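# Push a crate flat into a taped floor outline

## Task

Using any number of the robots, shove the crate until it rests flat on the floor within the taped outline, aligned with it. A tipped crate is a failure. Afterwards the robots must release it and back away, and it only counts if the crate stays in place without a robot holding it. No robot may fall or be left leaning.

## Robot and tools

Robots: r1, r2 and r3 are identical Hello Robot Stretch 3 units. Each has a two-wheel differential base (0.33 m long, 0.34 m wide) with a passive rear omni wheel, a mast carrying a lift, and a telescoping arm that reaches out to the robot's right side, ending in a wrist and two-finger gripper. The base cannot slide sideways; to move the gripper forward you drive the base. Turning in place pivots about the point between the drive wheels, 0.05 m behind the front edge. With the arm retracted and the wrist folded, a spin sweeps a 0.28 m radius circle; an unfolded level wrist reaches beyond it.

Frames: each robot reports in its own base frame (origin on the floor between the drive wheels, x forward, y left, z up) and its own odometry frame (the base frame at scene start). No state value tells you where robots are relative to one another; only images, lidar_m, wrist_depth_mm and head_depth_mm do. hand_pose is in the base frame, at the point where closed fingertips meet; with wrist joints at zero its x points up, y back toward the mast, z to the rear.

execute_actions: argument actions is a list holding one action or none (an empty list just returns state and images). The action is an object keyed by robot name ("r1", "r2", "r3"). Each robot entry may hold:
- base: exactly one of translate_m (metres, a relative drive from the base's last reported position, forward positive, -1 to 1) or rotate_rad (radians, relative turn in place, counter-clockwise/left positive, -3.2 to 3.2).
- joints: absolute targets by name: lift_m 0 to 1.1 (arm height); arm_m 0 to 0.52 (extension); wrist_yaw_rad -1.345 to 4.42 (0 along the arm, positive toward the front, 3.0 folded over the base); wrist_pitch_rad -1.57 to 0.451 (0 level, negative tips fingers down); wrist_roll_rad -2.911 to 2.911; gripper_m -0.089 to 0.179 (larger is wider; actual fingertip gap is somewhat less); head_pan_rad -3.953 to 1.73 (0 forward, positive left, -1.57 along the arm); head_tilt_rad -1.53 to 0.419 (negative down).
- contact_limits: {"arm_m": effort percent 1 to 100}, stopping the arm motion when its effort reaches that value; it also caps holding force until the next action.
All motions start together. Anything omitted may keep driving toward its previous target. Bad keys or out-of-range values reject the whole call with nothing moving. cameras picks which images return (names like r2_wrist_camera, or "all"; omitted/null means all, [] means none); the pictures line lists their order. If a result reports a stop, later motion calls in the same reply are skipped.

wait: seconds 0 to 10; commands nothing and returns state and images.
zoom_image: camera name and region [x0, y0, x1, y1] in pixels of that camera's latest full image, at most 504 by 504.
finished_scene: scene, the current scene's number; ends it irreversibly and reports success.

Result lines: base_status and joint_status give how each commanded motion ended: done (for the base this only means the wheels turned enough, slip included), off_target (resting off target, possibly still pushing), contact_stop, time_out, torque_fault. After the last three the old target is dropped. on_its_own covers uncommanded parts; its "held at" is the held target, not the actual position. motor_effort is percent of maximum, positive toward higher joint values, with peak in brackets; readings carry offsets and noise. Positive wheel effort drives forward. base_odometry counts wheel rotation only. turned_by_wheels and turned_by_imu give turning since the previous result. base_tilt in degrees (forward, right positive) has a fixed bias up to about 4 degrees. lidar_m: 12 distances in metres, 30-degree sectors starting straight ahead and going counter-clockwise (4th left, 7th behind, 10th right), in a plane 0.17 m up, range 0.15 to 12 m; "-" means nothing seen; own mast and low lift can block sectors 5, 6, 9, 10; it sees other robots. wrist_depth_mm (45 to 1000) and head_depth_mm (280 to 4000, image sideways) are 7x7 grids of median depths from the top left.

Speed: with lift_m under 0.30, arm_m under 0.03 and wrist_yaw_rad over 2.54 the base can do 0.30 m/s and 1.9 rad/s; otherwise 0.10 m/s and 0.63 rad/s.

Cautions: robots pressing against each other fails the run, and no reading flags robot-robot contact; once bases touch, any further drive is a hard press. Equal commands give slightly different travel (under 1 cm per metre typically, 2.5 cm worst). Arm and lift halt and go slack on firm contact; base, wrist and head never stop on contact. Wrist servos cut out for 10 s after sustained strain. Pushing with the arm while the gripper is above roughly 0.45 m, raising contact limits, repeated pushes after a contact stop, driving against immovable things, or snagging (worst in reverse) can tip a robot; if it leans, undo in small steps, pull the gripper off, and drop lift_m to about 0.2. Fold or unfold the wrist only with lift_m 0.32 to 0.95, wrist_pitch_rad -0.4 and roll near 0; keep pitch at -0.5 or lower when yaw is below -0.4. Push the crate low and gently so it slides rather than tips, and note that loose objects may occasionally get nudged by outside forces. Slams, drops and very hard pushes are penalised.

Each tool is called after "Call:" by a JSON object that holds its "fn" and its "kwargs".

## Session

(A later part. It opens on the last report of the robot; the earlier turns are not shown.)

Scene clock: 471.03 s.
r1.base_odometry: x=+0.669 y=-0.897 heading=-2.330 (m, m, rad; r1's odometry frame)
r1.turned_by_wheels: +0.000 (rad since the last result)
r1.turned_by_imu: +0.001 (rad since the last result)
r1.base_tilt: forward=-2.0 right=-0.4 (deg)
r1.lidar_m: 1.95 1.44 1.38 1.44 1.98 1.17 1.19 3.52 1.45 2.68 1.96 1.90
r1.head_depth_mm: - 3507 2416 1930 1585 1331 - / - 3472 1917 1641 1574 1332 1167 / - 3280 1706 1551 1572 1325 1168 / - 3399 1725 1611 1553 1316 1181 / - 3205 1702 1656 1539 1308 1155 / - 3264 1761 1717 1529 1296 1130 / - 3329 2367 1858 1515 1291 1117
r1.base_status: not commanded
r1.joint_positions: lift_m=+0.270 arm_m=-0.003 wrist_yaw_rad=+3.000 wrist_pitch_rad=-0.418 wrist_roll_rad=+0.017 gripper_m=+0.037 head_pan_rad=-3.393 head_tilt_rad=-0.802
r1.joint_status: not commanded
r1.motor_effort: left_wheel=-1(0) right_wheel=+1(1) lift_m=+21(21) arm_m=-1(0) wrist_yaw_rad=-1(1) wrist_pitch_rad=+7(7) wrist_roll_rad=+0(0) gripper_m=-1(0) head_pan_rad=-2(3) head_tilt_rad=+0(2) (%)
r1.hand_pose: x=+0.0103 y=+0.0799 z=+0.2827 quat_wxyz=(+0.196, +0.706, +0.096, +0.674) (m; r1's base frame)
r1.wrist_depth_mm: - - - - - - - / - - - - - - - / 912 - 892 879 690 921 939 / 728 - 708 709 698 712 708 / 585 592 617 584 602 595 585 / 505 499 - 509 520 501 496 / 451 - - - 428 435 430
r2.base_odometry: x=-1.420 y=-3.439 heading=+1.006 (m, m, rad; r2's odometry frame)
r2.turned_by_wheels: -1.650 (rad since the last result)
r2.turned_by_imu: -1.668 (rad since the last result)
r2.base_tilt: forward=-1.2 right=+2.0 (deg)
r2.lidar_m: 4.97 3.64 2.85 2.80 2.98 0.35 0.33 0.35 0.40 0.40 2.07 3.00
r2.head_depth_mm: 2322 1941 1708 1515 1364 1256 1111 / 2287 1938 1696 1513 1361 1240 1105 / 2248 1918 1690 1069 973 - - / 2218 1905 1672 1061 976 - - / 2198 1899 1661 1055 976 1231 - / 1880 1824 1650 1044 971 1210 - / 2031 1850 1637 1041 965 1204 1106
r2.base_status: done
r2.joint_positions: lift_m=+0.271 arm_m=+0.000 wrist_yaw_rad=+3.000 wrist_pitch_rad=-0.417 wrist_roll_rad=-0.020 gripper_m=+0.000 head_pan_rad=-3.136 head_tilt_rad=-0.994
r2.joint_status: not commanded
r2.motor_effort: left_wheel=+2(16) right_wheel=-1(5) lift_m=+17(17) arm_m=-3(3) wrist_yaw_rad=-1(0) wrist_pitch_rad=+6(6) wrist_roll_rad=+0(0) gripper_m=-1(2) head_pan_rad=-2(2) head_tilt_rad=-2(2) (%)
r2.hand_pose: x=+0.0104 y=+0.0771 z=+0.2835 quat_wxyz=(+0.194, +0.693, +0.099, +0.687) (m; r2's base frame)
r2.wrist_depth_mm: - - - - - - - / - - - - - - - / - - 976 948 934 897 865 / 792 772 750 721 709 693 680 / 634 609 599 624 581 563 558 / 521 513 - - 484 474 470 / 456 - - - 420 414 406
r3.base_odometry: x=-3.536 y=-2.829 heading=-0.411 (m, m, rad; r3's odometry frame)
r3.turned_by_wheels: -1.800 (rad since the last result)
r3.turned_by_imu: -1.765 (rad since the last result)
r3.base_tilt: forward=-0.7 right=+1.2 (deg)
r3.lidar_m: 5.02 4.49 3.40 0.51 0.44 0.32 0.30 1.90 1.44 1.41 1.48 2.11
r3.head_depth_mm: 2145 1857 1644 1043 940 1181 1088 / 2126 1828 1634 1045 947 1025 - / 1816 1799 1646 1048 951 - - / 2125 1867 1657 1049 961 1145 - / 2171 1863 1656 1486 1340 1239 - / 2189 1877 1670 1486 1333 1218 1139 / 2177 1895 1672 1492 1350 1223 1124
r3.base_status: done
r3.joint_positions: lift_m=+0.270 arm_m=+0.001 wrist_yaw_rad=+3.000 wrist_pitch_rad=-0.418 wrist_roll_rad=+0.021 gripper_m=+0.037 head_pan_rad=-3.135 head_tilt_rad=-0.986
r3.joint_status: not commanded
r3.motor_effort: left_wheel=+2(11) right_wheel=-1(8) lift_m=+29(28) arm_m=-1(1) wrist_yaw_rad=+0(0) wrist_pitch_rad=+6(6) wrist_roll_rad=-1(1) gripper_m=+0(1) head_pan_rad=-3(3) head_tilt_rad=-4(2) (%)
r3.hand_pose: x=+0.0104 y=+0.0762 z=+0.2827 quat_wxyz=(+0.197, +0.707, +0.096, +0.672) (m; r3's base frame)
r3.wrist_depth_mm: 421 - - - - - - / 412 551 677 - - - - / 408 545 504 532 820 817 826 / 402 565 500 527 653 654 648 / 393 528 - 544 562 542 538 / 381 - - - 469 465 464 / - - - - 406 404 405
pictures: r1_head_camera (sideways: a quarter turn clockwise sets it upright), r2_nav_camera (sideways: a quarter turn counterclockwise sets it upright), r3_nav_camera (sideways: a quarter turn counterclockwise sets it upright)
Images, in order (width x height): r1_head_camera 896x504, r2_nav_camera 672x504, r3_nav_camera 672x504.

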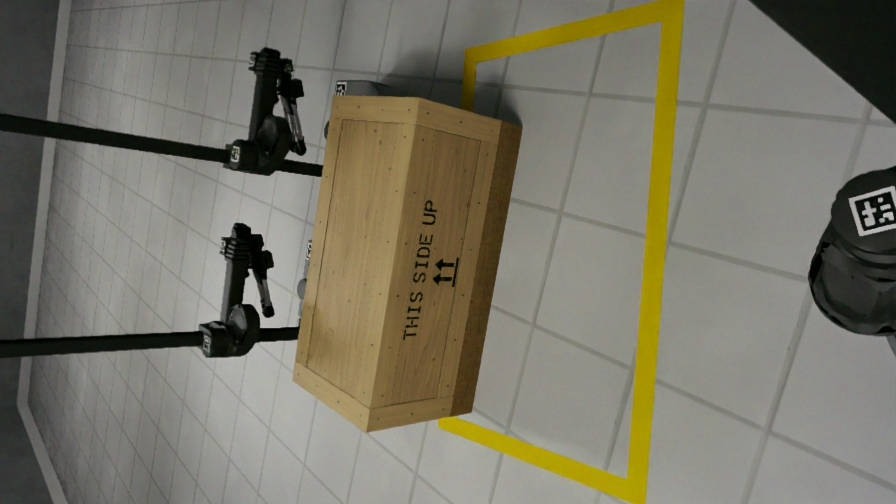

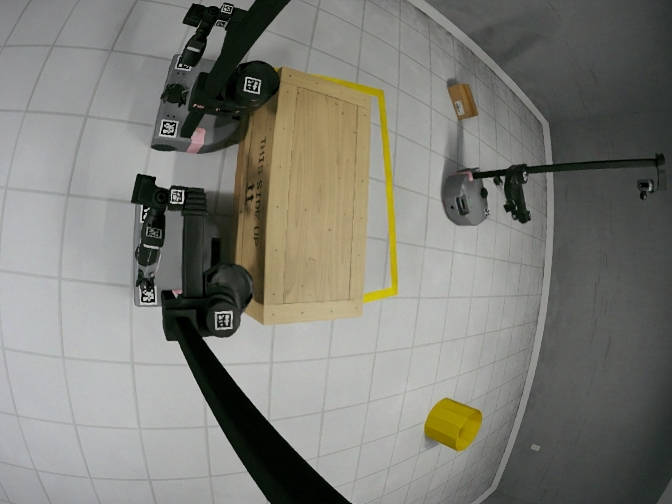

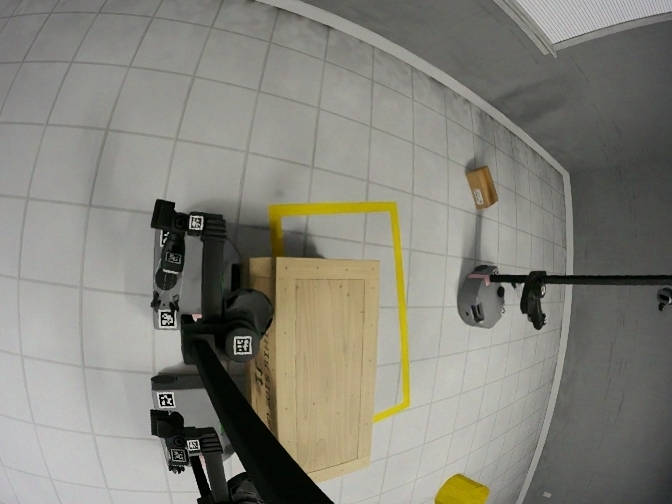

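Call:
{"fn": "execute_actions", "kwargs": {"actions": [{"r3":{"base":{"rotate_rad":0.12}},"r2":{"base":{"rotate_rad":0.3}}}], "cameras": []}}

Call:
{"fn": "execute_actions", "kwargs": {"actions": [{"r2":{"base":{"translate_m":-0.09}}}], "cameras": []}}

Call:
{"fn": "execute_actions", "kwargs": {"actions": [{"r3":{"base":{"translate_m":-0.22}},"r2":{"base":{"translate_m":-0.22}}}], "cameras": ["r1_head_camera","r2_nav_camera","r3_nav_camera"]}}

Scene clock: 480.20 s.
r1.base_odometry: x=+0.669 y=-0.897 heading=-2.330 (m, m, rad; r1's odometry frame)
r1.turned_by_wheels: +0.000 (rad since the last result)
r1.turned_by_imu: +0.001 (rad since the last result)
r1.base_tilt: forward=-2.0 right=-0.5 (deg)
r1.lidar_m: 1.95 1.43 1.38 1.44 1.98 1.16 1.19 3.52 1.46 2.68 1.97 1.89
r1.head_depth_mm: - 3555 2410 1945 1588 1329 - / - 3443 1922 1653 1578 1326 1169 / - 3459 1734 1551 1571 1322 1167 / - 3400 1723 1606 1552 1320 1183 / - 3166 1713 1645 1547 1307 1160 / - 3319 1751 1716 1537 1300 1125 / - 3247 2374 1852 1522 1291 1124
r1.base_status: not commanded
r1.joint_positions: lift_m=+0.270 arm_m=-0.003 wrist_yaw_rad=+3.000 wrist_pitch_rad=-0.418 wrist_roll_rad=+0.017 gripper_m=+0.037 head_pan_rad=-3.393 head_tilt_rad=-0.802
r1.joint_status: not commanded
r1.motor_effort: left_wheel=+0(0) right_wheel=+1(1) lift_m=+21(21) arm_m=+0(1) wrist_yaw_rad=+0(1) wrist_pitch_rad=+7(7) wrist_roll_rad=+0(0) gripper_m=+0(1) head_pan_rad=-3(1) head_tilt_rad=+2(0) (%)
r1.hand_pose: x=+0.0103 y=+0.0799 z=+0.2827 quat_wxyz=(+0.196, +0.706, +0.096, +0.674) (m; r1's base frame)
r1.wrist_depth_mm: - - - - - - - / - - - - - - - / 933 - 917 882 702 923 936 / 727 - 701 716 692 724 723 / 568 584 608 596 617 581 605 / 491 492 - 525 514 500 502 / 449 - - - 433 431 435
r2.base_odometry: x=-1.420 y=-3.439 heading=+1.306 (m, m, rad; r2's odometry frame)
r2.turned_by_wheels: +0.300 (rad since the last result)
r2.turned_by_imu: +0.303 (rad since the last result)
r2.base_tilt: forward=-1.1 right=+1.8 (deg)
r2.lidar_m: 4.65 3.02 2.80 2.82 0.37 0.33 0.34 0.40 0.41 1.96 2.43 4.92
r2.head_depth_mm: 2302 1954 1702 1499 1331 1254 1109 / 2282 1943 1686 1074 970 1187 1104 / 1914 1870 1680 1068 960 - - / 2075 1876 1678 1060 981 - - / 2199 1896 1673 1051 990 1243 - / 2100 1877 1647 1043 1086 1231 - / 2076 1855 1167 1040 1168 1173 1110
r2.base_status: done
r2.joint_positions: lift_m=+0.271 arm_m=+0.000 wrist_yaw_rad=+3.000 wrist_pitch_rad=-0.417 wrist_roll_rad=-0.020 gripper_m=+0.000 head_pan_rad=-3.136 head_tilt_rad=-0.994
r2.joint_status: not commanded
r2.motor_effort: left_wheel=-3(13) right_wheel=+1(5) lift_m=+17(17) arm_m=-3(3) wrist_yaw_rad=+0(0) wrist_pitch_rad=+6(6) wrist_roll_rad=+0(0) gripper_m=-2(2) head_pan_rad=-2(2) head_tilt_rad=-2(2) (%)
r2.hand_pose: x=+0.0104 y=+0.0771 z=+0.2835 quat_wxyz=(+0.194, +0.693, +0.099, +0.687) (m; r2's base frame)
r2.wrist_depth_mm: - - - - - - - / - - - - - - - / - - 985 955 926 899 867 / 712 767 746 732 715 686 681 / 344 618 602 626 583 571 552 / 346 512 - - 484 477 465 / 340 - - - 417 413 407
r3.base_odometry: x=-3.536 y=-2.829 heading=-0.291 (m, m, rad; r3's odometry frame)
r3.turned_by_wheels: +0.120 (rad since the last result)
r3.turned_by_imu: +0.118 (rad since the last result)
r3.base_tilt: forward=-0.7 right=+1.2 (deg)
r3.lidar_m: 5.00 4.09 3.38 0.51 0.39 0.31 0.30 1.73 1.42 1.40 1.56 2.46
r3.head_depth_mm: 2084 1788 1637 1044 946 1149 1079 / 1771 1789 1642 1048 947 979 - / 2153 1867 1649 1049 948 - - / 2140 1867 1654 1449 995 1228 - / 2155 1869 1655 1476 1338 1234 - / 2186 1884 1656 1484 1336 1218 1139 / 2181 1887 1680 1477 1339 1220 1130
r3.base_status: done
r3.joint_positions: lift_m=+0.270 arm_m=+0.001 wrist_yaw_rad=+3.000 wrist_pitch_rad=-0.418 wrist_roll_rad=+0.021 gripper_m=+0.037 head_pan_rad=-3.135 head_tilt_rad=-0.986
r3.joint_status: not commanded
r3.motor_effort: left_wheel=-1(7) right_wheel=+4(11) lift_m=+28(28) arm_m=-1(1) wrist_yaw_rad=-1(0) wrist_pitch_rad=+6(6) wrist_roll_rad=-1(1) gripper_m=+0(1) head_pan_rad=-4(3) head_tilt_rad=-3(3) (%)
r3.hand_pose: x=+0.0104 y=+0.0762 z=+0.2827 quat_wxyz=(+0.197, +0.707, +0.096, +0.672) (m; r3's base frame)
r3.wrist_depth_mm: 361 - - - - - - / 361 456 - 674 - - - / 358 458 504 506 784 822 821 / 361 481 480 486 607 655 652 / 360 504 - 538 560 542 547 / 352 - - - 465 463 464 / - - - - 404 407 404
pictures: none
No camera images: the call's "cameras" was empty. Leave "cameras" out to get every camera's image.

Scene clock: 482.53 s.
r1.base_odometry: x=+0.669 y=-0.897 heading=-2.330 (m, m, rad; r1's odometry frame)
r1.turned_by_wheels: +0.000 (rad since the last result)
r1.turned_by_imu: +0.001 (rad since the last result)
r1.base_tilt: forward=-2.0 right=-0.5 (deg)
r1.lidar_m: 1.95 1.43 1.38 1.43 1.97 1.16 1.19 3.50 1.46 2.68 1.97 1.90
r1.head_depth_mm: - 3568 2414 1941 1578 1336 - / - 3514 1913 1652 1576 1332 1165 / - 3444 1722 1551 1547 1321 1168 / - 3406 1715 1595 1548 1317 1181 / - 3163 1707 1640 1556 1309 1155 / - 3305 1770 1704 1543 1301 1126 / - 3280 2360 1866 1531 1294 1129
r1.base_status: not commanded
r1.joint_positions: lift_m=+0.270 arm_m=-0.003 wrist_yaw_rad=+3.000 wrist_pitch_rad=-0.418 wrist_roll_rad=+0.017 gripper_m=+0.037 head_pan_rad=-3.393 head_tilt_rad=-0.802
r1.joint_status: not commanded
r1.motor_effort: left_wheel=+1(0) right_wheel=+1(1) lift_m=+22(21) arm_m=+0(0) wrist_yaw_rad=+0(1) wrist_pitch_rad=+7(7) wrist_roll_rad=+0(0) gripper_m=+0(0) head_pan_rad=-2(2) head_tilt_rad=+1(2) (%)
r1.hand_pose: x=+0.0103 y=+0.0799 z=+0.2827 quat_wxyz=(+0.196, +0.706, +0.096, +0.674) (m; r1's base frame)
r1.wrist_depth_mm: - - - - - - - / - - - - - - - / 903 - 931 853 702 949 959 / 715 - 717 726 680 720 715 / 597 589 604 583 614 582 590 / 495 495 - 521 513 506 499 / 453 - - - 432 430 433
r2.base_odometry: x=-1.444 y=-3.525 heading=+1.305 (m, m, rad; r2's odometry frame)
r2.turned_by_wheels: -0.001 (rad since the last result)
r2.turned_by_imu: -0.022 (rad since the last result)
r2.base_tilt: forward=-1.2 right=+1.8 (deg)
r2.lidar_m: 4.87 3.10 2.82 2.85 0.31 0.27 0.27 0.32 0.38 0.49 2.36 4.62
r2.head_depth_mm: 2285 1959 1722 1520 1322 1242 1111 / 2269 1942 1691 1072 971 913 1100 / 1889 1842 1678 1066 961 - - / 1821 1842 1676 1059 954 - - / 2202 1898 1662 1055 950 1127 - / 2136 1893 1654 1044 971 1211 - / 2059 1876 1637 1042 981 1186 1111
r2.base_status: translate_m off_target (by the wheels' count: -0.0896 of -0.0900)
r2.joint_positions: lift_m=+0.271 arm_m=+0.000 wrist_yaw_rad=+3.000 wrist_pitch_rad=-0.417 wrist_roll_rad=-0.020 gripper_m=+0.000 head_pan_rad=-3.136 head_tilt_rad=-0.994
r2.joint_status: not commanded
r2.on_its_own: left_wheel is at rest, and its effort (-93) is outside its rest range (-18 to +18); right_wheel is at rest, and its effort (-26) is outside its rest range (-18 to +18)
r2.motor_effort: left_wheel=-93(100) right_wheel=-26(54) lift_m=+17(18) arm_m=-3(3) wrist_yaw_rad=+0(3) wrist_pitch_rad=+6(6) wrist_roll_rad=+0(0) gripper_m=-1(2) head_pan_rad=-3(2) head_tilt_rad=-2(4) (%)
r2.hand_pose: x=+0.0104 y=+0.0771 z=+0.2835 quat_wxyz=(+0.194, +0.693, +0.099, +0.687) (m; r2's base frame)
r2.wrist_depth_mm: - - - - - - - / 287 - - - - - - / 289 - 982 960 930 888 859 / 292 708 743 725 710 690 679 / 294 390 597 623 580 564 556 / 297 386 - - 484 474 469 / 285 - - - 418 413 406
r3.base_odometry: x=-3.536 y=-2.829 heading=-0.291 (m, m, rad; r3's odometry frame)
r3.turned_by_wheels: +0.000 (rad since the last result)
r3.turned_by_imu: +0.000 (rad since the last result)
r3.base_tilt: forward=-0.7 right=+1.3 (deg)
r3.lidar_m: 4.99 4.09 3.37 0.49 0.40 0.31 0.31 1.73 1.41 1.41 1.55 2.46
r3.head_depth_mm: 2119 1787 1645 1041 943 1156 1078 / 1754 1793 1655 1046 947 986 - / 2142 1878 1643 1049 952 - - / 2195 1884 1643 1460 988 1233 - / 2173 1878 1650 1489 1337 1234 - / 2176 1889 1664 1473 1338 1225 1134 / 2181 1880 1662 1485 1348 1226 1131
r3.base_status: not commanded
r3.joint_positions: lift_m=+0.270 arm_m=+0.001 wrist_yaw_rad=+3.000 wrist_pitch_rad=-0.418 wrist_roll_rad=+0.021 gripper_m=+0.037 head_pan_rad=-3.135 head_tilt_rad=-0.986
r3.joint_status: not commanded
r3.motor_effort: left_wheel=-1(1) right_wheel=+5(4) lift_m=+28(29) arm_m=-2(2) wrist_yaw_rad=+0(1) wrist_pitch_rad=+6(6) wrist_roll_rad=-1(1) gripper_m=+0(0) head_pan_rad=-3(3) head_tilt_rad=-2(2) (%)
r3.hand_pose: x=+0.0104 y=+0.0762 z=+0.2827 quat_wxyz=(+0.197, +0.707, +0.096, +0.672) (m; r3's base frame)
r3.wrist_depth_mm: 364 - - - - - - / 368 467 650 - - - - / 366 464 506 508 829 827 828 / 367 494 456 494 654 658 655 / 367 510 - 540 569 541 544 / 354 - - - 465 467 464 / - - - - 406 406 403
pictures: none
No camera images: the call's "cameras" was empty. Leave "cameras" out to get every camera's image.

Scene clock: 484.80 s.
r1.base_odometry: x=+0.669 y=-0.897 heading=-2.330 (m, m, rad; r1's odometry frame)
r1.turned_by_wheels: +0.000 (rad since the last result)
r1.turned_by_imu: +0.001 (rad since the last result)
r1.base_tilt: forward=-1.9 right=-0.4 (deg)
r1.lidar_m: 1.95 1.44 1.38 1.44 1.98 0.99 1.02 3.50 1.45 2.68 1.97 1.90
r1.head_depth_mm: - 3523 2406 1958 1587 1338 - / - 3335 1951 1404 1530 1322 1166 / - 3418 2285 1415 1518 1325 1167 / - 3415 1822 1432 1543 1308 1189 / - 3213 1610 1458 1533 1307 1157 / - 3317 2384 1464 1537 1299 1135 / - 3231 2375 1805 1538 1299 1123
r1.base_status: not commanded
r1.joint_positions: lift_m=+0.270 arm_m=-0.003 wrist_yaw_rad=+3.000 wrist_pitch_rad=-0.418 wrist_roll_rad=+0.017 gripper_m=+0.037 head_pan_rad=-3.393 head_tilt_rad=-0.802
r1.joint_status: not commanded
r1.motor_effort: left_wheel=+0(0) right_wheel=+1(1) lift_m=+21(21) arm_m=-1(0) wrist_yaw_rad=-1(0) wrist_pitch_rad=+7(7) wrist_roll_rad=+0(0) gripper_m=+0(0) head_pan_rad=-2(2) head_tilt_rad=+1(2) (%)
r1.hand_pose: x=+0.0103 y=+0.0799 z=+0.2827 quat_wxyz=(+0.196, +0.706, +0.096, +0.674) (m; r1's base frame)
r1.wrist_depth_mm: - - - - - - - / - - - - - - - / 907 - 936 887 667 916 924 / 722 - 719 715 692 732 707 / 585 590 623 582 611 588 589 / 503 502 - 511 504 503 494 / 445 - - - 429 434 435
r2.base_odometry: x=-1.501 y=-3.737 heading=+1.304 (m, m, rad; r2's odometry frame)
r2.turned_by_wheels: -0.001 (rad since the last result)
r2.turned_by_imu: -0.050 (rad since the last result)
r2.base_tilt: forward=-1.1 right=+1.7 (deg)
r2.lidar_m: 5.18 3.24 2.88 2.89 0.31 0.27 0.27 0.32 0.37 0.47 2.22 4.04
r2.head_depth_mm: 2284 1950 1721 1520 1313 1245 1110 / 2278 1938 1699 1075 965 911 1104 / 2090 1804 1693 1067 958 - - / 1474 1748 1668 1059 958 - - / 2153 1851 1663 1054 953 1128 - / 2184 1873 1643 1046 967 1209 - / 2159 1859 1649 1043 979 1155 1091
r2.base_status: translate_m off_target (by the wheels' count: -0.2196 of -0.2200)
r2.joint_positions: lift_m=+0.271 arm_m=+0.000 wrist_yaw_rad=+3.000 wrist_pitch_rad=-0.417 wrist_roll_rad=-0.020 gripper_m=+0.000 head_pan_rad=-3.136 head_tilt_rad=-0.994
r2.joint_status: not commanded
r2.on_its_own: left_wheel is at rest, and its effort (-100) is outside its rest range (-18 to +18); right_wheel is at rest, and its effort (-21) is outside its rest range (-18 to +18)
r2.motor_effort: left_wheel=-100(100) right_wheel=-21(52) lift_m=+17(17) arm_m=-3(3) wrist_yaw_rad=+0(0) wrist_pitch_rad=+6(6) wrist_roll_rad=+0(0) gripper_m=-3(2) head_pan_rad=-2(2) head_tilt_rad=-2(3) (%)
r2.hand_pose: x=+0.0105 y=+0.0771 z=+0.2835 quat_wxyz=(+0.194, +0.693, +0.099, +0.687) (m; r2's base frame)
r2.wrist_depth_mm: - - - - - - - / 289 - - - - - - / 291 - 979 980 918 886 862 / 292 699 736 722 704 696 667 / 295 392 600 622 575 564 554 / 296 385 - - 485 475 467 / 285 - - - 418 415 405
r3.base_odometry: x=-3.746 y=-2.766 heading=-0.290 (m, m, rad; r3's odometry frame)
r3.turned_by_wheels: +0.001 (rad since the last result)
r3.turned_by_imu: +0.027 (rad since the last result)
r3.base_tilt: forward=-0.7 right=+1.3 (deg)
r3.lidar_m: 5.21 4.03 3.40 0.47 0.34 0.28 0.28 1.65 1.37 1.37 1.53 2.49
r3.head_depth_mm: 1357 1666 1654 1037 943 962 1078 / 2029 1689 1650 1044 946 894 - / 2154 1864 1661 1045 949 - - / 2165 1876 1655 1487 1280 1168 - / 2198 1849 1652 1470 1335 1232 - / 2187 1860 1655 1485 1346 1220 1138 / 2205 1897 1667 1482 1346 1224 1126
r3.base_status: translate_m off_target (by the wheels' count: -0.2196 of -0.2200)
r3.joint_positions: lift_m=+0.270 arm_m=+0.001 wrist_yaw_rad=+3.000 wrist_pitch_rad=-0.418 wrist_roll_rad=+0.021 gripper_m=+0.037 head_pan_rad=-3.135 head_tilt_rad=-0.984
r3.joint_status: not commanded
r3.on_its_own: left_wheel is at rest, and its effort (-27) is outside its rest range (-18 to +18); right_wheel is at rest, and its effort (-78) is outside its rest range (-18 to +18)
r3.motor_effort: left_wheel=-27(87) right_wheel=-78(99) lift_m=+28(29) arm_m=-1(1) wrist_yaw_rad=+0(2) wrist_pitch_rad=+6(6) wrist_roll_rad=-1(1) gripper_m=-1(1) head_pan_rad=-3(3) head_tilt_rad=-3(4) (%)
r3.hand_pose: x=+0.0104 y=+0.0762 z=+0.2826 quat_wxyz=(+0.197, +0.707, +0.096, +0.672) (m; r3's base frame)
r3.wrist_depth_mm: 302 - - - - - - / 307 379 754 681 - - - / 310 385 507 508 836 815 816 / 312 412 438 449 627 659 649 / 315 437 - 507 545 544 538 / 309 - - - 462 460 462 / - - - - 404 403 407
pictures: r1_head_camera (sideways: a quarter turn clockwise sets it upright), r2_nav_camera (sideways: a quarter turn counterclockwise sets it upright), r3_nav_camera (sideways: a quarter turn counterclockwise sets it upright)
Images, in order (width x height): r1_head_camera 896x504, r2_nav_camera 672x504, r3_nav_camera 672x504.

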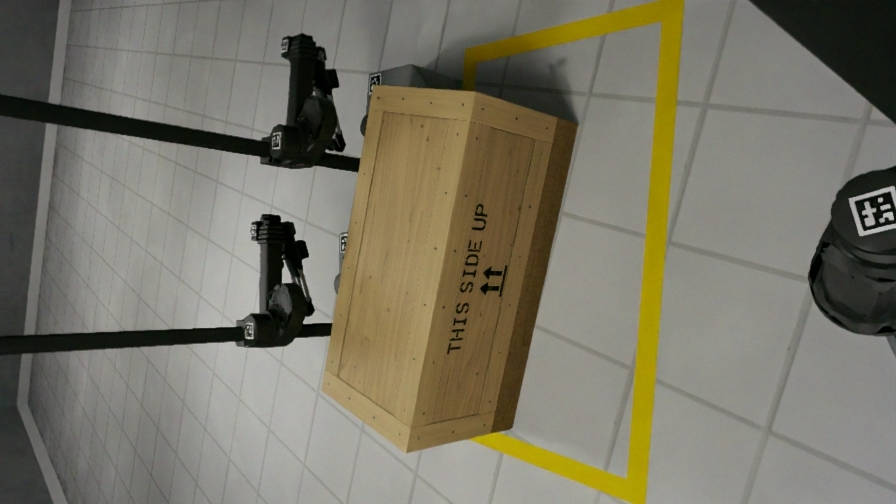

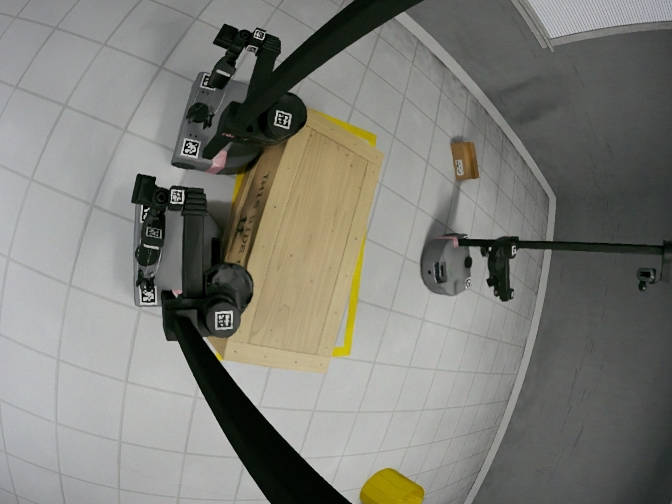

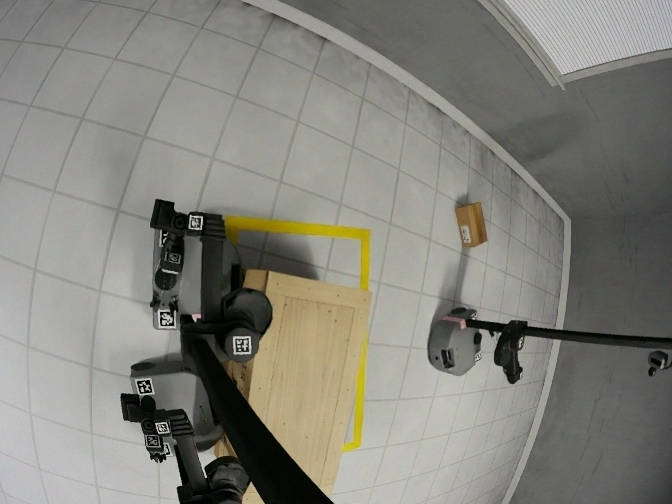

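Call:
{"fn": "execute_actions", "kwargs": {"actions": [{"r2":{"base":{"translate_m":0.03}},"r3":{"base":{"translate_m":0.005}}}], "cameras": []}}

Call:
{"fn": "execute_actions", "kwargs": {"actions": [{"r2":{"base":{"rotate_rad":-0.45}}}], "cameras": []}}

Call:
{"fn": "execute_actions", "kwargs": {"actions": [{"r3":{"base":{"translate_m":-0.08}},"r2":{"base":{"translate_m":-0.2}}}], "cameras": ["r1_head_camera","r2_nav_camera","r3_nav_camera"]}}

Scene clock: 490.63 s.
r1.base_odometry: x=+0.669 y=-0.897 heading=-2.330 (m, m, rad; r1's odometry frame)
r1.turned_by_wheels: +0.000 (rad since the last result)
r1.turned_by_imu: +0.001 (rad since the last result)
r1.base_tilt: forward=-1.9 right=-0.4 (deg)
r1.lidar_m: 1.95 1.43 1.38 1.44 1.98 0.99 1.02 3.50 1.46 2.68 1.96 1.90
r1.head_depth_mm: - 3532 2393 1931 1595 1335 - / - 3347 1924 1406 1527 1330 1170 / - 3476 2257 1400 1516 1321 1161 / - 3401 1849 1428 1533 1308 1180 / - 3187 1637 1458 1540 1309 1156 / - 3320 2365 1478 1535 1305 1127 / - 3297 2381 1793 1524 1293 1127
r1.base_status: not commanded
r1.joint_positions: lift_m=+0.270 arm_m=-0.003 wrist_yaw_rad=+3.000 wrist_pitch_rad=-0.418 wrist_roll_rad=+0.017 gripper_m=+0.037 head_pan_rad=-3.393 head_tilt_rad=-0.802
r1.joint_status: not commanded
r1.motor_effort: left_wheel=+0(1) right_wheel=+1(1) lift_m=+21(22) arm_m=+0(0) wrist_yaw_rad=+0(0) wrist_pitch_rad=+7(7) wrist_roll_rad=+0(0) gripper_m=+0(0) head_pan_rad=-2(2) head_tilt_rad=+1(1) (%)
r1.hand_pose: x=+0.0103 y=+0.0799 z=+0.2827 quat_wxyz=(+0.196, +0.706, +0.096, +0.674) (m; r1's base frame)
r1.wrist_depth_mm: - - - - - - - / - - - - - - - / 894 - 948 885 708 927 922 / 705 - 705 717 686 728 722 / 584 577 623 593 592 588 589 / 505 500 - 507 517 493 506 / 453 - - - 431 432 431
r2.base_odometry: x=-1.493 y=-3.708 heading=+1.304 (m, m, rad; r2's odometry frame)
r2.turned_by_wheels: +0.000 (rad since the last result)
r2.turned_by_imu: +0.000 (rad since the last result)
r2.base_tilt: forward=-1.2 right=+1.9 (deg)
r2.lidar_m: 5.17 3.23 2.87 2.87 0.34 0.30 0.30 0.35 0.38 0.49 2.23 4.07
r2.head_depth_mm: 2291 1962 1706 1520 1315 1242 1109 / 2262 1941 1704 1073 964 993 1102 / 2135 1817 1686 1068 962 - - / 1813 1770 1678 1059 959 - - / 2155 1851 1650 1053 970 1228 - / 2174 1878 1647 1048 984 1220 - / 2161 1855 1633 1040 1050 1160 1095
r2.base_status: done
r2.joint_positions: lift_m=+0.271 arm_m=+0.000 wrist_yaw_rad=+3.000 wrist_pitch_rad=-0.417 wrist_roll_rad=-0.020 gripper_m=+0.000 head_pan_rad=-3.136 head_tilt_rad=-0.994
r2.joint_status: not commanded
r2.motor_effort: left_wheel=+1(80) right_wheel=+0(19) lift_m=+17(17) arm_m=-3(3) wrist_yaw_rad=+0(1) wrist_pitch_rad=+6(6) wrist_roll_rad=+0(0) gripper_m=-2(3) head_pan_rad=-2(2) head_tilt_rad=-2(2) (%)
r2.hand_pose: x=+0.0105 y=+0.0771 z=+0.2835 quat_wxyz=(+0.194, +0.693, +0.099, +0.687) (m; r2's base frame)
r2.wrist_depth_mm: - - - - - - - / - - - - - - - / 320 - 960 953 924 888 860 / 320 775 745 730 708 694 671 / 324 589 603 622 579 564 554 / 326 426 - - 486 476 468 / 313 - - - 418 414 405
r3.base_odometry: x=-3.742 y=-2.768 heading=-0.290 (m, m, rad; r3's odometry frame)
r3.turned_by_wheels: +0.000 (rad since the last result)
r3.turned_by_imu: -0.001 (rad since the last result)
r3.base_tilt: forward=-0.7 right=+1.2 (deg)
r3.lidar_m: 5.20 4.06 0.49 0.48 0.35 0.28 0.28 1.65 1.38 1.37 1.54 2.48
r3.head_depth_mm: 1394 1662 1638 1042 946 978 1075 / 2005 1692 1635 1046 946 894 - / 2150 1865 1650 1046 948 - - / 2158 1872 1655 1486 1288 1190 - / 2183 1819 1660 1477 1329 1237 - / 2203 1840 1664 1477 1336 1230 1134 / 2189 1902 1658 1482 1348 1228 1123
r3.base_status: done
r3.joint_positions: lift_m=+0.270 arm_m=+0.001 wrist_yaw_rad=+3.000 wrist_pitch_rad=-0.418 wrist_roll_rad=+0.021 gripper_m=+0.037 head_pan_rad=-3.135 head_tilt_rad=-0.984
r3.joint_status: not commanded
r3.motor_effort: left_wheel=+0(20) right_wheel=+2(59) lift_m=+29(29) arm_m=-1(1) wrist_yaw_rad=+0(0) wrist_pitch_rad=+6(6) wrist_roll_rad=-2(1) gripper_m=+0(1) head_pan_rad=-3(3) head_tilt_rad=-4(4) (%)
r3.hand_pose: x=+0.0104 y=+0.0762 z=+0.2826 quat_wxyz=(+0.197, +0.707, +0.096, +0.672) (m; r3's base frame)
r3.wrist_depth_mm: 309 - - - - - - / 311 389 - 674 - - - / 313 394 518 499 786 833 819 / 317 417 445 447 558 651 651 / 321 447 - 503 541 547 541 / 313 - - - 463 465 464 / - - - - 404 404 405
pictures: none
No camera images: the call's "cameras" was empty. Leave "cameras" out to get every camera's image.

Scene clock: 492.10 s.
r1.base_odometry: x=+0.669 y=-0.897 heading=-2.330 (m, m, rad; r1's odometry frame)
r1.turned_by_wheels: +0.000 (rad since the last result)
r1.turned_by_imu: +0.000 (rad since the last result)
r1.base_tilt: forward=-2.0 right=-0.4 (deg)
r1.lidar_m: 1.96 1.43 1.38 1.44 1.97 0.99 1.02 3.51 1.45 2.68 1.96 1.90
r1.head_depth_mm: - 3582 2414 1934 1580 1340 - / - 3290 1944 1405 1533 1330 1167 / - 3407 2249 1411 1512 1321 1169 / - 3410 1798 1434 1526 1309 1190 / - 3160 1651 1459 1550 1301 1154 / - 3333 2402 1467 1522 1305 1124 / - 3219 2364 1805 1538 1292 1126
r1.base_status: not commanded
r1.joint_positions: lift_m=+0.270 arm_m=-0.003 wrist_yaw_rad=+3.000 wrist_pitch_rad=-0.418 wrist_roll_rad=+0.017 gripper_m=+0.037 head_pan_rad=-3.393 head_tilt_rad=-0.802
r1.joint_status: not commanded
r1.motor_effort: left_wheel=+0(0) right_wheel=+1(1) lift_m=+22(21) arm_m=-1(0) wrist_yaw_rad=+0(1) wrist_pitch_rad=+7(7) wrist_roll_rad=+0(0) gripper_m=+1(0) head_pan_rad=-3(3) head_tilt_rad=+1(1) (%)
r1.hand_pose: x=+0.0103 y=+0.0799 z=+0.2827 quat_wxyz=(+0.196, +0.706, +0.096, +0.674) (m; r1's base frame)
r1.wrist_depth_mm: - - - - - - - / - - - - - - - / 953 - 934 887 697 948 914 / 717 - 708 722 700 719 731 / 591 588 614 583 605 591 589 / 496 489 - 514 507 501 496 / 449 - - - 434 427 441
r2.base_odometry: x=-1.493 y=-3.708 heading=+0.854 (m, m, rad; r2's odometry frame)
r2.turned_by_wheels: -0.450 (rad since the last result)
r2.turned_by_imu: -0.456 (rad since the last result)
r2.base_tilt: forward=-1.0 right=+1.8 (deg)
r2.lidar_m: 4.76 4.75 3.11 2.87 2.90 0.33 0.30 0.30 0.37 0.38 1.89 2.35
r2.head_depth_mm: 2309 1956 1704 1521 1366 1255 1110 / 2254 1926 1686 1507 1357 1247 1107 / 2255 1929 1678 1478 1016 - - / 2231 1905 1678 1058 968 - - / 2207 1889 1660 1050 956 1106 - / 2174 1876 1648 1047 946 1145 - / 2167 1732 1630 1041 940 1160 1111
r2.base_status: done
r2.joint_positions: lift_m=+0.271 arm_m=+0.000 wrist_yaw_rad=+3.000 wrist_pitch_rad=-0.417 wrist_roll_rad=-0.020 gripper_m=+0.000 head_pan_rad=-3.136 head_tilt_rad=-0.994
r2.joint_status: not commanded
r2.motor_effort: left_wheel=+2(12) right_wheel=-1(6) lift_m=+18(18) arm_m=-3(3) wrist_yaw_rad=+0(0) wrist_pitch_rad=+6(6) wrist_roll_rad=+0(0) gripper_m=-3(2) head_pan_rad=-2(1) head_tilt_rad=-2(3) (%)
r2.hand_pose: x=+0.0105 y=+0.0771 z=+0.2835 quat_wxyz=(+0.194, +0.693, +0.099, +0.687) (m; r2's base frame)
r2.wrist_depth_mm: - - - - - - - / - - - - - - - / - - 995 949 922 891 880 / 787 776 750 731 714 681 671 / 629 621 601 624 577 564 552 / 521 519 - - 483 479 467 / 458 - - - 421 415 406
r3.base_odometry: x=-3.742 y=-2.768 heading=-0.290 (m, m, rad; r3's odometry frame)
r3.turned_by_wheels: +0.000 (rad since the last result)
r3.turned_by_imu: +0.000 (rad since the last result)
r3.base_tilt: forward=-0.7 right=+1.3 (deg)
r3.lidar_m: 5.18 4.05 0.49 0.48 0.35 0.28 0.28 1.65 1.38 1.37 1.53 2.49
r3.head_depth_mm: 1390 1674 1653 1043 945 976 1080 / 2011 1692 1632 1041 947 894 - / 2152 1850 1638 1049 951 - - / 2168 1868 1652 1480 1284 1194 - / 2172 1834 1649 1482 1338 1236 - / 2186 1855 1660 1471 1341 1223 1133 / 2178 1899 1662 1482 1348 1222 1122
r3.base_status: not commanded
r3.joint_positions: lift_m=+0.270 arm_m=+0.001 wrist_yaw_rad=+3.000 wrist_pitch_rad=-0.418 wrist_roll_rad=+0.021 gripper_m=+0.037 head_pan_rad=-3.135 head_tilt_rad=-0.984
r3.joint_status: not commanded
r3.motor_effort: left_wheel=+0(0) right_wheel=+2(2) lift_m=+29(29) arm_m=-1(1) wrist_yaw_rad=+0(1) wrist_pitch_rad=+6(6) wrist_roll_rad=-1(1) gripper_m=-1(1) head_pan_rad=-4(3) head_tilt_rad=-3(3) (%)
r3.hand_pose: x=+0.0104 y=+0.0762 z=+0.2826 quat_wxyz=(+0.197, +0.707, +0.096, +0.672) (m; r3's base frame)
r3.wrist_depth_mm: 309 - - - - - - / 314 389 769 677 - - - / 314 395 505 503 790 828 829 / 316 415 516 483 653 650 655 / 319 448 - 524 559 543 544 / 314 - - - 466 462 465 / - - - - 403 402 405
pictures: none
No camera images: the call's "cameras" was empty. Leave "cameras" out to get every camera's image.

Scene clock: 494.60 s.
r1.base_odometry: x=+0.669 y=-0.897 heading=-2.330 (m, m, rad; r1's odometry frame)
r1.turned_by_wheels: +0.000 (rad since the last result)
r1.turned_by_imu: +0.001 (rad since the last result)
r1.base_tilt: forward=-1.9 right=-0.4 (deg)
r1.lidar_m: 1.95 1.44 1.38 1.44 1.98 0.91 0.91 3.50 1.46 2.68 1.97 1.90
r1.head_depth_mm: - 3516 2409 1929 1598 1333 - / - 3305 1926 1367 1481 1325 1175 / - 3487 2284 1358 1455 1319 1171 / - 3442 2282 1344 1450 1318 1190 / - 3386 1814 1342 1456 1306 1147 / - 3143 1839 1349 1467 1302 1127 / - 3291 2370 1801 1486 1291 1122
r1.base_status: not commanded
r1.joint_positions: lift_m=+0.270 arm_m=-0.003 wrist_yaw_rad=+3.000 wrist_pitch_rad=-0.418 wrist_roll_rad=+0.017 gripper_m=+0.037 head_pan_rad=-3.393 head_tilt_rad=-0.802
r1.joint_status: not commanded
r1.motor_effort: left_wheel=+0(1) right_wheel=+1(1) lift_m=+22(21) arm_m=+0(0) wrist_yaw_rad=+0(0) wrist_pitch_rad=+7(7) wrist_roll_rad=+0(0) gripper_m=+0(0) head_pan_rad=-2(2) head_tilt_rad=+0(1) (%)
r1.hand_pose: x=+0.0103 y=+0.0799 z=+0.2827 quat_wxyz=(+0.196, +0.706, +0.096, +0.674) (m; r1's base frame)
r1.wrist_depth_mm: - - - - - - - / - - - - - - - / 915 - 966 871 690 949 925 / 717 - 709 724 687 705 724 / 587 580 613 594 613 581 594 / 498 498 - 510 525 492 507 / 439 - - - 433 434 430
r2.base_odometry: x=-1.625 y=-3.859 heading=+0.853 (m, m, rad; r2's odometry frame)
r2.turned_by_wheels: -0.001 (rad since the last result)
r2.turned_by_imu: +0.045 (rad since the last result)
r2.base_tilt: forward=-1.2 right=+1.9 (deg)
r2.lidar_m: 5.32 4.46 3.04 2.85 2.89 0.33 0.27 0.27 0.31 0.40 0.52 2.47
r2.head_depth_mm: 2296 1970 1709 1517 1371 1254 1112 / 2258 1937 1697 1514 1367 1250 1105 / 2243 1920 1679 1497 1314 - - / 2210 1918 1672 1058 957 - - / 2216 1894 1659 1056 949 995 - / 2191 1885 1647 1045 949 970 - / 2114 1666 1616 1036 943 926 1109
r2.base_status: translate_m off_target (by the wheels' count: -0.1996 of -0.2000)
r2.joint_positions: lift_m=+0.271 arm_m=+0.000 wrist_yaw_rad=+3.000 wrist_pitch_rad=-0.417 wrist_roll_rad=-0.020 gripper_m=+0.000 head_pan_rad=-3.137 head_tilt_rad=-0.994
r2.joint_status: not commanded
r2.on_its_own: left_wheel is at rest, and its effort (-93) is outside its rest range (-18 to +18); right_wheel is at rest, and its effort (-29) is outside its rest range (-18 to +18)
r2.motor_effort: left_wheel=-93(100) right_wheel=-29(46) lift_m=+18(18) arm_m=-3(3) wrist_yaw_rad=+0(1) wrist_pitch_rad=+6(6) wrist_roll_rad=+0(0) gripper_m=-2(2) head_pan_rad=-2(2) head_tilt_rad=-3(3) (%)
r2.hand_pose: x=+0.0104 y=+0.0771 z=+0.2835 quat_wxyz=(+0.194, +0.693, +0.099, +0.687) (m; r2's base frame)
r2.wrist_depth_mm: - - - - - - - / - - - - - - - / - - 978 949 922 892 852 / 792 774 744 740 715 687 674 / 633 619 596 627 574 562 551 / 519 522 - - 481 477 466 / 459 - - - 418 413 408
r3.base_odometry: x=-3.818 y=-2.745 heading=-0.290 (m, m, rad; r3's odometry frame)
r3.turned_by_wheels: +0.000 (rad since the last result)
r3.turned_by_imu: -0.009 (rad since the last result)
r3.base_tilt: forward=-0.7 right=+1.2 (deg)
r3.lidar_m: 5.26 4.09 3.42 0.52 0.41 0.29 0.28 1.64 1.37 1.36 1.51 2.43
r3.head_depth_mm: 1381 1655 1648 1048 943 1170 1080 / 1556 1654 1651 1044 945 918 - / 2167 1875 1653 1049 950 - - / 2160 1879 1646 1439 1293 1231 - / 2163 1837 1671 1478 1338 1237 - / 2180 1848 1655 1480 1344 1223 1135 / 2185 1880 1671 1483 1341 1225 1128
r3.base_status: done
r3.joint_positions: lift_m=+0.270 arm_m=+0.001 wrist_yaw_rad=+3.000 wrist_pitch_rad=-0.418 wrist_roll_rad=+0.021 gripper_m=+0.037 head_pan_rad=-3.135 head_tilt_rad=-0.984
r3.joint_status: not commanded
r3.motor_effort: left_wheel=-15(80) right_wheel=-4(96) lift_m=+29(29) arm_m=-1(1) wrist_yaw_rad=+0(1) wrist_pitch_rad=+6(6) wrist_roll_rad=-2(1) gripper_m=-1(1) head_pan_rad=-3(3) head_tilt_rad=-4(4) (%)
r3.hand_pose: x=+0.0104 y=+0.0762 z=+0.2826 quat_wxyz=(+0.197, +0.707, +0.096, +0.672) (m; r3's base frame)
r3.wrist_depth_mm: 392 - - - - - - / 384 506 684 - - - - / 378 503 509 752 841 825 828 / 372 527 533 632 653 658 653 / 367 509 - 544 561 543 543 / 349 - - - 464 466 464 / - - - - 402 408 406
pictures: r1_head_camera (sideways: a quarter turn clockwise sets it upright), r2_nav_camera (sideways: a quarter turn counterclockwise sets it upright), r3_nav_camera (sideways: a quarter turn counterclockwise sets it upright)
Images, in order (width x height): r1_head_camera 896x504, r2_nav_camera 672x504, r3_nav_camera 672x504.

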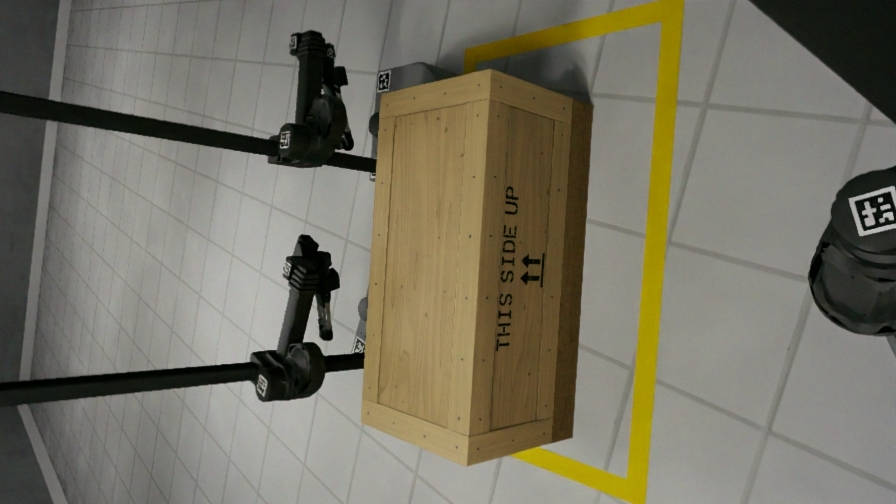

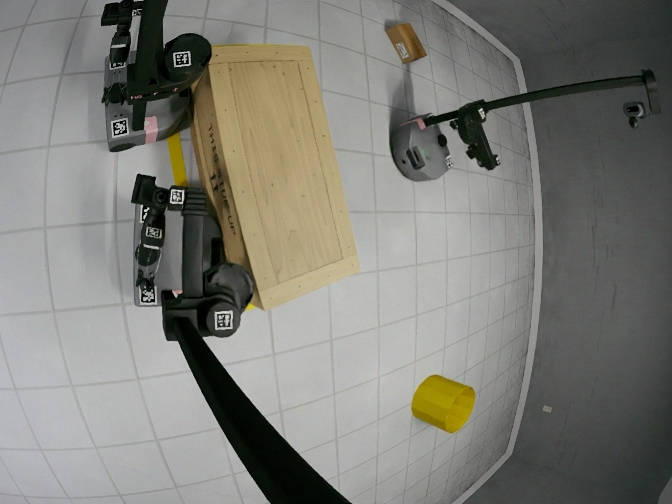

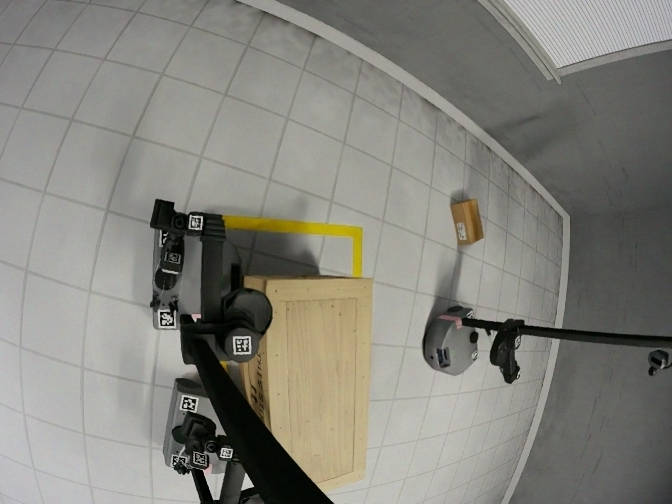

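Call:
{"fn": "execute_actions", "kwargs": {"actions": [{"r3":{"base":{"translate_m":-0.08}},"r2":{"base":{"translate_m":-0.065}}}], "cameras": []}}

Call:
{"fn": "execute_actions", "kwargs": {"actions": [{"r3":{"base":{"translate_m":0.3}},"r2":{"base":{"translate_m":0.12}}}], "cameras": ["r1_head_camera","r2_nav_camera","r3_nav_camera"]}}

Scene clock: 499.93 s.
r1.base_odometry: x=+0.669 y=-0.897 heading=-2.330 (m, m, rad; r1's odometry frame)
r1.turned_by_wheels: +0.000 (rad since the last result)
r1.turned_by_imu: +0.001 (rad since the last result)
r1.base_tilt: forward=-2.0 right=-0.3 (deg)
r1.lidar_m: 1.95 1.44 1.38 1.44 1.97 0.84 0.85 3.51 1.45 2.68 1.97 1.90
r1.head_depth_mm: - 3582 2432 1880 1573 1346 - / - 3327 1674 1362 1366 1337 1168 / - 3451 2364 1364 1385 1320 1163 / - 3487 2359 1354 1399 1315 1182 / - 3379 2233 1337 1422 1316 1156 / - 2983 1789 1322 1425 1300 1128 / - 3331 2364 1782 1484 1291 1121
r1.base_status: not commanded
r1.joint_positions: lift_m=+0.270 arm_m=-0.003 wrist_yaw_rad=+3.000 wrist_pitch_rad=-0.418 wrist_roll_rad=+0.017 gripper_m=+0.037 head_pan_rad=-3.393 head_tilt_rad=-0.802
r1.joint_status: not commanded
r1.motor_effort: left_wheel=+0(0) right_wheel=+1(1) lift_m=+21(21) arm_m=+0(0) wrist_yaw_rad=+0(0) wrist_pitch_rad=+7(7) wrist_roll_rad=+0(0) gripper_m=+0(0) head_pan_rad=-2(2) head_tilt_rad=+2(1) (%)
r1.hand_pose: x=+0.0103 y=+0.0799 z=+0.2827 quat_wxyz=(+0.196, +0.706, +0.096, +0.674) (m; r1's base frame)
r1.wrist_depth_mm: - - - - - - - / - - - - - - - / 926 - 897 873 688 918 939 / 722 - 707 734 686 722 750 / 587 576 594 592 615 583 594 / 497 502 - 527 512 498 506 / 442 - - - 432 434 432
r2.base_odometry: x=-1.667 y=-3.907 heading=+0.853 (m, m, rad; r2's odometry frame)
r2.turned_by_wheels: +0.000 (rad since the last result)
r2.turned_by_imu: +0.069 (rad since the last result)
r2.base_tilt: forward=-1.2 right=+1.9 (deg)
r2.lidar_m: 5.36 4.11 2.97 2.84 2.92 0.31 0.27 0.28 0.33 0.42 0.55 2.63
r2.head_depth_mm: 2288 1952 1708 1519 1365 1256 1110 / 2263 1951 1697 1506 1360 1244 1103 / 2237 1917 1686 1502 1000 - - / 2212 1914 1672 1060 950 - - / 2188 1900 1666 1056 950 1000 - / 2181 1848 1657 1046 946 1019 - / 1522 1628 1584 1038 937 1020 1114
r2.base_status: done
r2.joint_positions: lift_m=+0.271 arm_m=+0.000 wrist_yaw_rad=+3.000 wrist_pitch_rad=-0.417 wrist_roll_rad=-0.020 gripper_m=+0.000 head_pan_rad=-3.137 head_tilt_rad=-0.994
r2.joint_status: not commanded
r2.motor_effort: left_wheel=-12(100) right_wheel=-14(45) lift_m=+18(18) arm_m=-3(3) wrist_yaw_rad=+0(0) wrist_pitch_rad=+6(7) wrist_roll_rad=+0(0) gripper_m=-1(2) head_pan_rad=-1(2) head_tilt_rad=-2(3) (%)
r2.hand_pose: x=+0.0104 y=+0.0771 z=+0.2835 quat_wxyz=(+0.194, +0.693, +0.099, +0.687) (m; r2's base frame)
r2.wrist_depth_mm: - - - - - - - / - - - - - - - / - - 979 951 929 887 861 / 799 767 737 727 712 690 670 / 629 613 598 624 578 563 552 / 522 519 - - 484 479 469 / 457 - - - 420 413 408
r3.base_odometry: x=-3.894 y=-2.722 heading=-0.291 (m, m, rad; r3's odometry frame)
r3.turned_by_wheels: +0.000 (rad since the last result)
r3.turned_by_imu: +0.020 (rad since the last result)
r3.base_tilt: forward=-0.7 right=+1.3 (deg)
r3.lidar_m: 5.30 4.07 3.42 0.54 0.38 0.29 0.28 1.61 1.35 1.34 1.51 2.48
r3.head_depth_mm: 1285 1620 1612 1045 949 1116 1081 / 2058 1625 1636 1049 945 898 - / 2170 1874 1642 1049 950 - - / 2180 1888 1665 1460 1319 1237 - / 2185 1818 1665 1480 1343 1232 - / 2162 1826 1662 1483 1338 1220 1136 / 2204 1900 1662 1494 1347 1224 1128
r3.base_status: translate_m off_target (by the wheels' count: -0.0796 of -0.0800)
r3.joint_positions: lift_m=+0.270 arm_m=+0.001 wrist_yaw_rad=+3.000 wrist_pitch_rad=-0.418 wrist_roll_rad=+0.021 gripper_m=+0.037 head_pan_rad=-3.135 head_tilt_rad=-0.984
r3.joint_status: not commanded
r3.on_its_own: left_wheel is at rest, and its effort (-52) is outside its rest range (-18 to +18); right_wheel is at rest, and its effort (-55) is outside its rest range (-18 to +18)
r3.motor_effort: left_wheel=-52(57) right_wheel=-55(88) lift_m=+29(28) arm_m=-1(1) wrist_yaw_rad=+0(0) wrist_pitch_rad=+6(6) wrist_roll_rad=-1(1) gripper_m=+0(0) head_pan_rad=-3(3) head_tilt_rad=-3(3) (%)
r3.hand_pose: x=+0.0104 y=+0.0762 z=+0.2826 quat_wxyz=(+0.197, +0.707, +0.096, +0.672) (m; r3's base frame)
r3.wrist_depth_mm: 356 - - - - - - / 357 461 686 732 - - - / 353 460 524 582 833 816 827 / 350 478 558 601 655 652 659 / 347 507 - 545 561 543 545 / 334 - - - 465 462 463 / - - - - 407 405 405
pictures: none
No camera images: the call's "cameras" was empty. Leave "cameras" out to get every camera's image.

Scene clock: 502.67 s.
r1.base_odometry: x=+0.669 y=-0.897 heading=-2.330 (m, m, rad; r1's odometry frame)
r1.turned_by_wheels: +0.000 (rad since the last result)
r1.turned_by_imu: +0.001 (rad since the last result)
r1.base_tilt: forward=-2.0 right=-0.4 (deg)
r1.lidar_m: 1.95 1.43 1.38 1.44 1.97 0.84 0.85 3.50 1.45 2.69 1.96 1.89
r1.head_depth_mm: - 3519 2392 1938 1590 1343 - / - 3318 1934 1361 1353 1338 1172 / - 3442 2181 1354 1380 1324 1167 / - 3443 2230 1349 1399 1316 1177 / - 3330 1918 1341 1417 1305 1152 / - 3181 2281 1329 1436 1297 1135 / - 3325 2363 1801 1484 1289 1120
r1.base_status: not commanded
r1.joint_positions: lift_m=+0.270 arm_m=-0.003 wrist_yaw_rad=+3.000 wrist_pitch_rad=-0.418 wrist_roll_rad=+0.017 gripper_m=+0.037 head_pan_rad=-3.393 head_tilt_rad=-0.802
r1.joint_status: not commanded
r1.motor_effort: left_wheel=+0(0) right_wheel=+1(1) lift_m=+21(21) arm_m=+0(0) wrist_yaw_rad=-1(1) wrist_pitch_rad=+7(7) wrist_roll_rad=+0(0) gripper_m=+0(0) head_pan_rad=-2(2) head_tilt_rad=+1(1) (%)
r1.hand_pose: x=+0.0103 y=+0.0799 z=+0.2827 quat_wxyz=(+0.196, +0.706, +0.096, +0.674) (m; r1's base frame)
r1.wrist_depth_mm: - - - - - - - / - - - - - - - / 902 - 909 881 705 906 923 / 696 - 717 722 681 720 732 / 582 585 605 579 612 580 589 / 492 494 - 505 506 499 507 / 452 - - - 430 434 432
r2.base_odometry: x=-1.588 y=-3.817 heading=+0.853 (m, m, rad; r2's odometry frame)
r2.turned_by_wheels: +0.000 (rad since the last result)
r2.turned_by_imu: -0.001 (rad since the last result)
r2.base_tilt: forward=-1.2 right=+2.2 (deg)
r2.lidar_m: 5.25 4.13 2.97 2.85 2.93 0.44 0.39 0.39 0.47 1.90 0.40 2.62
r2.head_depth_mm: 2298 1963 1708 1526 1369 1258 1105 / 2278 1925 1700 1507 1365 1244 1105 / 2220 1930 1681 1484 1297 - - / 2235 1909 1671 1057 1075 - - / 2194 1898 1660 1051 1008 1251 - / 2186 1776 1650 1048 986 1225 - / 1549 1645 1641 1041 976 1200 1105
r2.base_status: done
r2.joint_positions: lift_m=+0.271 arm_m=+0.000 wrist_yaw_rad=+3.000 wrist_pitch_rad=-0.417 wrist_roll_rad=-0.020 gripper_m=+0.000 head_pan_rad=-3.137 head_tilt_rad=-0.994
r2.joint_status: not commanded
r2.motor_effort: left_wheel=-2(12) right_wheel=+1(5) lift_m=+18(18) arm_m=-3(3) wrist_yaw_rad=-1(0) wrist_pitch_rad=+6(6) wrist_roll_rad=+0(0) gripper_m=-2(2) head_pan_rad=-2(2) head_tilt_rad=-3(3) (%)
r2.hand_pose: x=+0.0104 y=+0.0771 z=+0.2835 quat_wxyz=(+0.194, +0.693, +0.099, +0.687) (m; r2's base frame)
r2.wrist_depth_mm: - - - - - - - / - - - - - - - / - - 990 961 928 894 869 / 798 768 741 725 702 694 677 / 635 619 604 622 574 565 553 / 522 512 - - 482 478 467 / 458 - - - 420 414 406
r3.base_odometry: x=-3.607 y=-2.808 heading=-0.291 (m, m, rad; r3's odometry frame)
r3.turned_by_wheels: +0.000 (rad since the last result)
r3.turned_by_imu: +0.001 (rad since the last result)
r3.base_tilt: forward=-0.7 right=+1.2 (deg)
r3.lidar_m: 5.04 3.96 3.36 0.54 0.53 0.59 0.57 1.68 1.41 1.41 1.59 2.60
r3.head_depth_mm: 1787 1756 1165 1077 1299 1212 1082 / 1803 1796 1172 1088 1306 1255 - / 2133 1856 1177 1098 1314 - - / 2168 1860 1654 1441 1331 1256 - / 2171 1881 1658 1477 1335 1239 - / 2200 1881 1660 1486 1343 1226 1135 / 2194 1894 1681 1491 1340 1221 1123
r3.base_status: done
r3.joint_positions: lift_m=+0.270 arm_m=+0.001 wrist_yaw_rad=+3.000 wrist_pitch_rad=-0.418 wrist_roll_rad=+0.021 gripper_m=+0.037 head_pan_rad=-3.135 head_tilt_rad=-0.984
r3.joint_status: not commanded
r3.motor_effort: left_wheel=+0(40) right_wheel=+2(44) lift_m=+29(29) arm_m=-1(1) wrist_yaw_rad=+0(0) wrist_pitch_rad=+6(6) wrist_roll_rad=-1(1) gripper_m=+0(0) head_pan_rad=-3(3) head_tilt_rad=-4(4) (%)
r3.hand_pose: x=+0.0104 y=+0.0762 z=+0.2826 quat_wxyz=(+0.197, +0.707, +0.096, +0.672) (m; r3's base frame)
r3.wrist_depth_mm: - - - - - - - / 709 - - - - - - / 623 505 725 824 826 833 828 / 623 507 655 658 660 649 656 / 541 546 - 542 563 542 541 / 467 - - - 462 466 465 / - - - - 405 404 404
pictures: r1_head_camera (sideways: a quarter turn clockwise sets it upright), r2_nav_camera (sideways: a quarter turn counterclockwise sets it upright), r3_nav_camera (sideways: a quarter turn counterclockwise sets it upright)
Images, in order (width x height): r1_head_camera 896x504, r2_nav_camera 672x504, r3_nav_camera 672x504.

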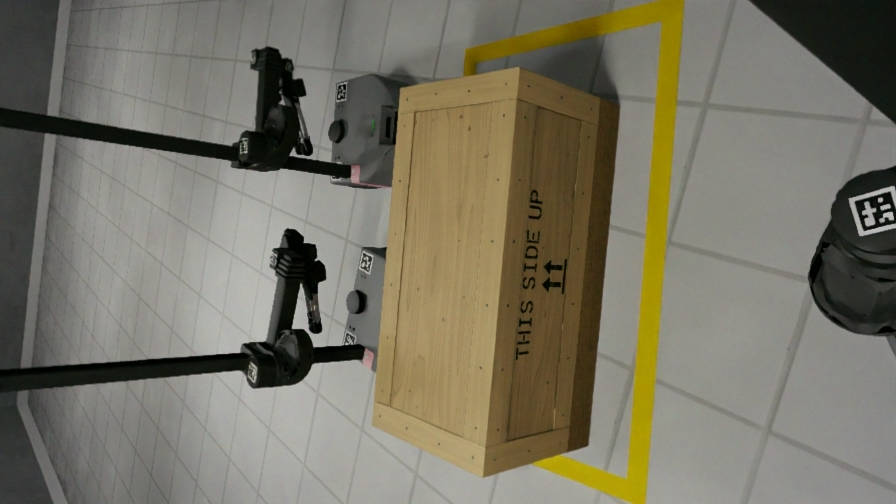

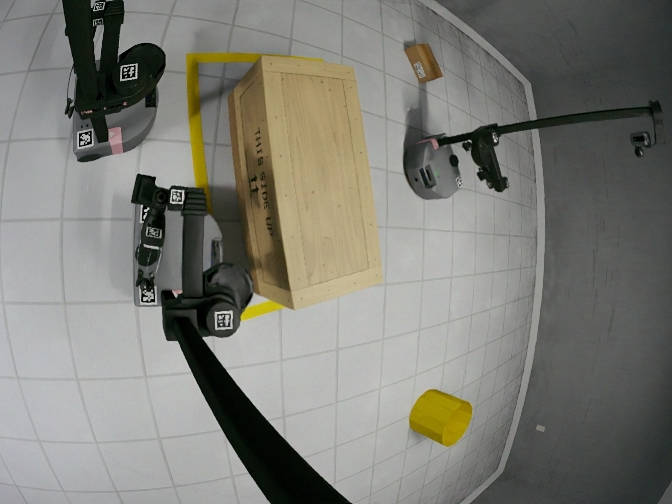

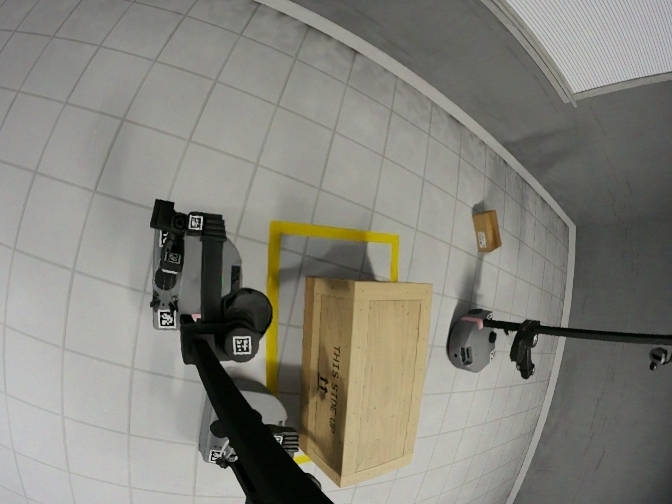

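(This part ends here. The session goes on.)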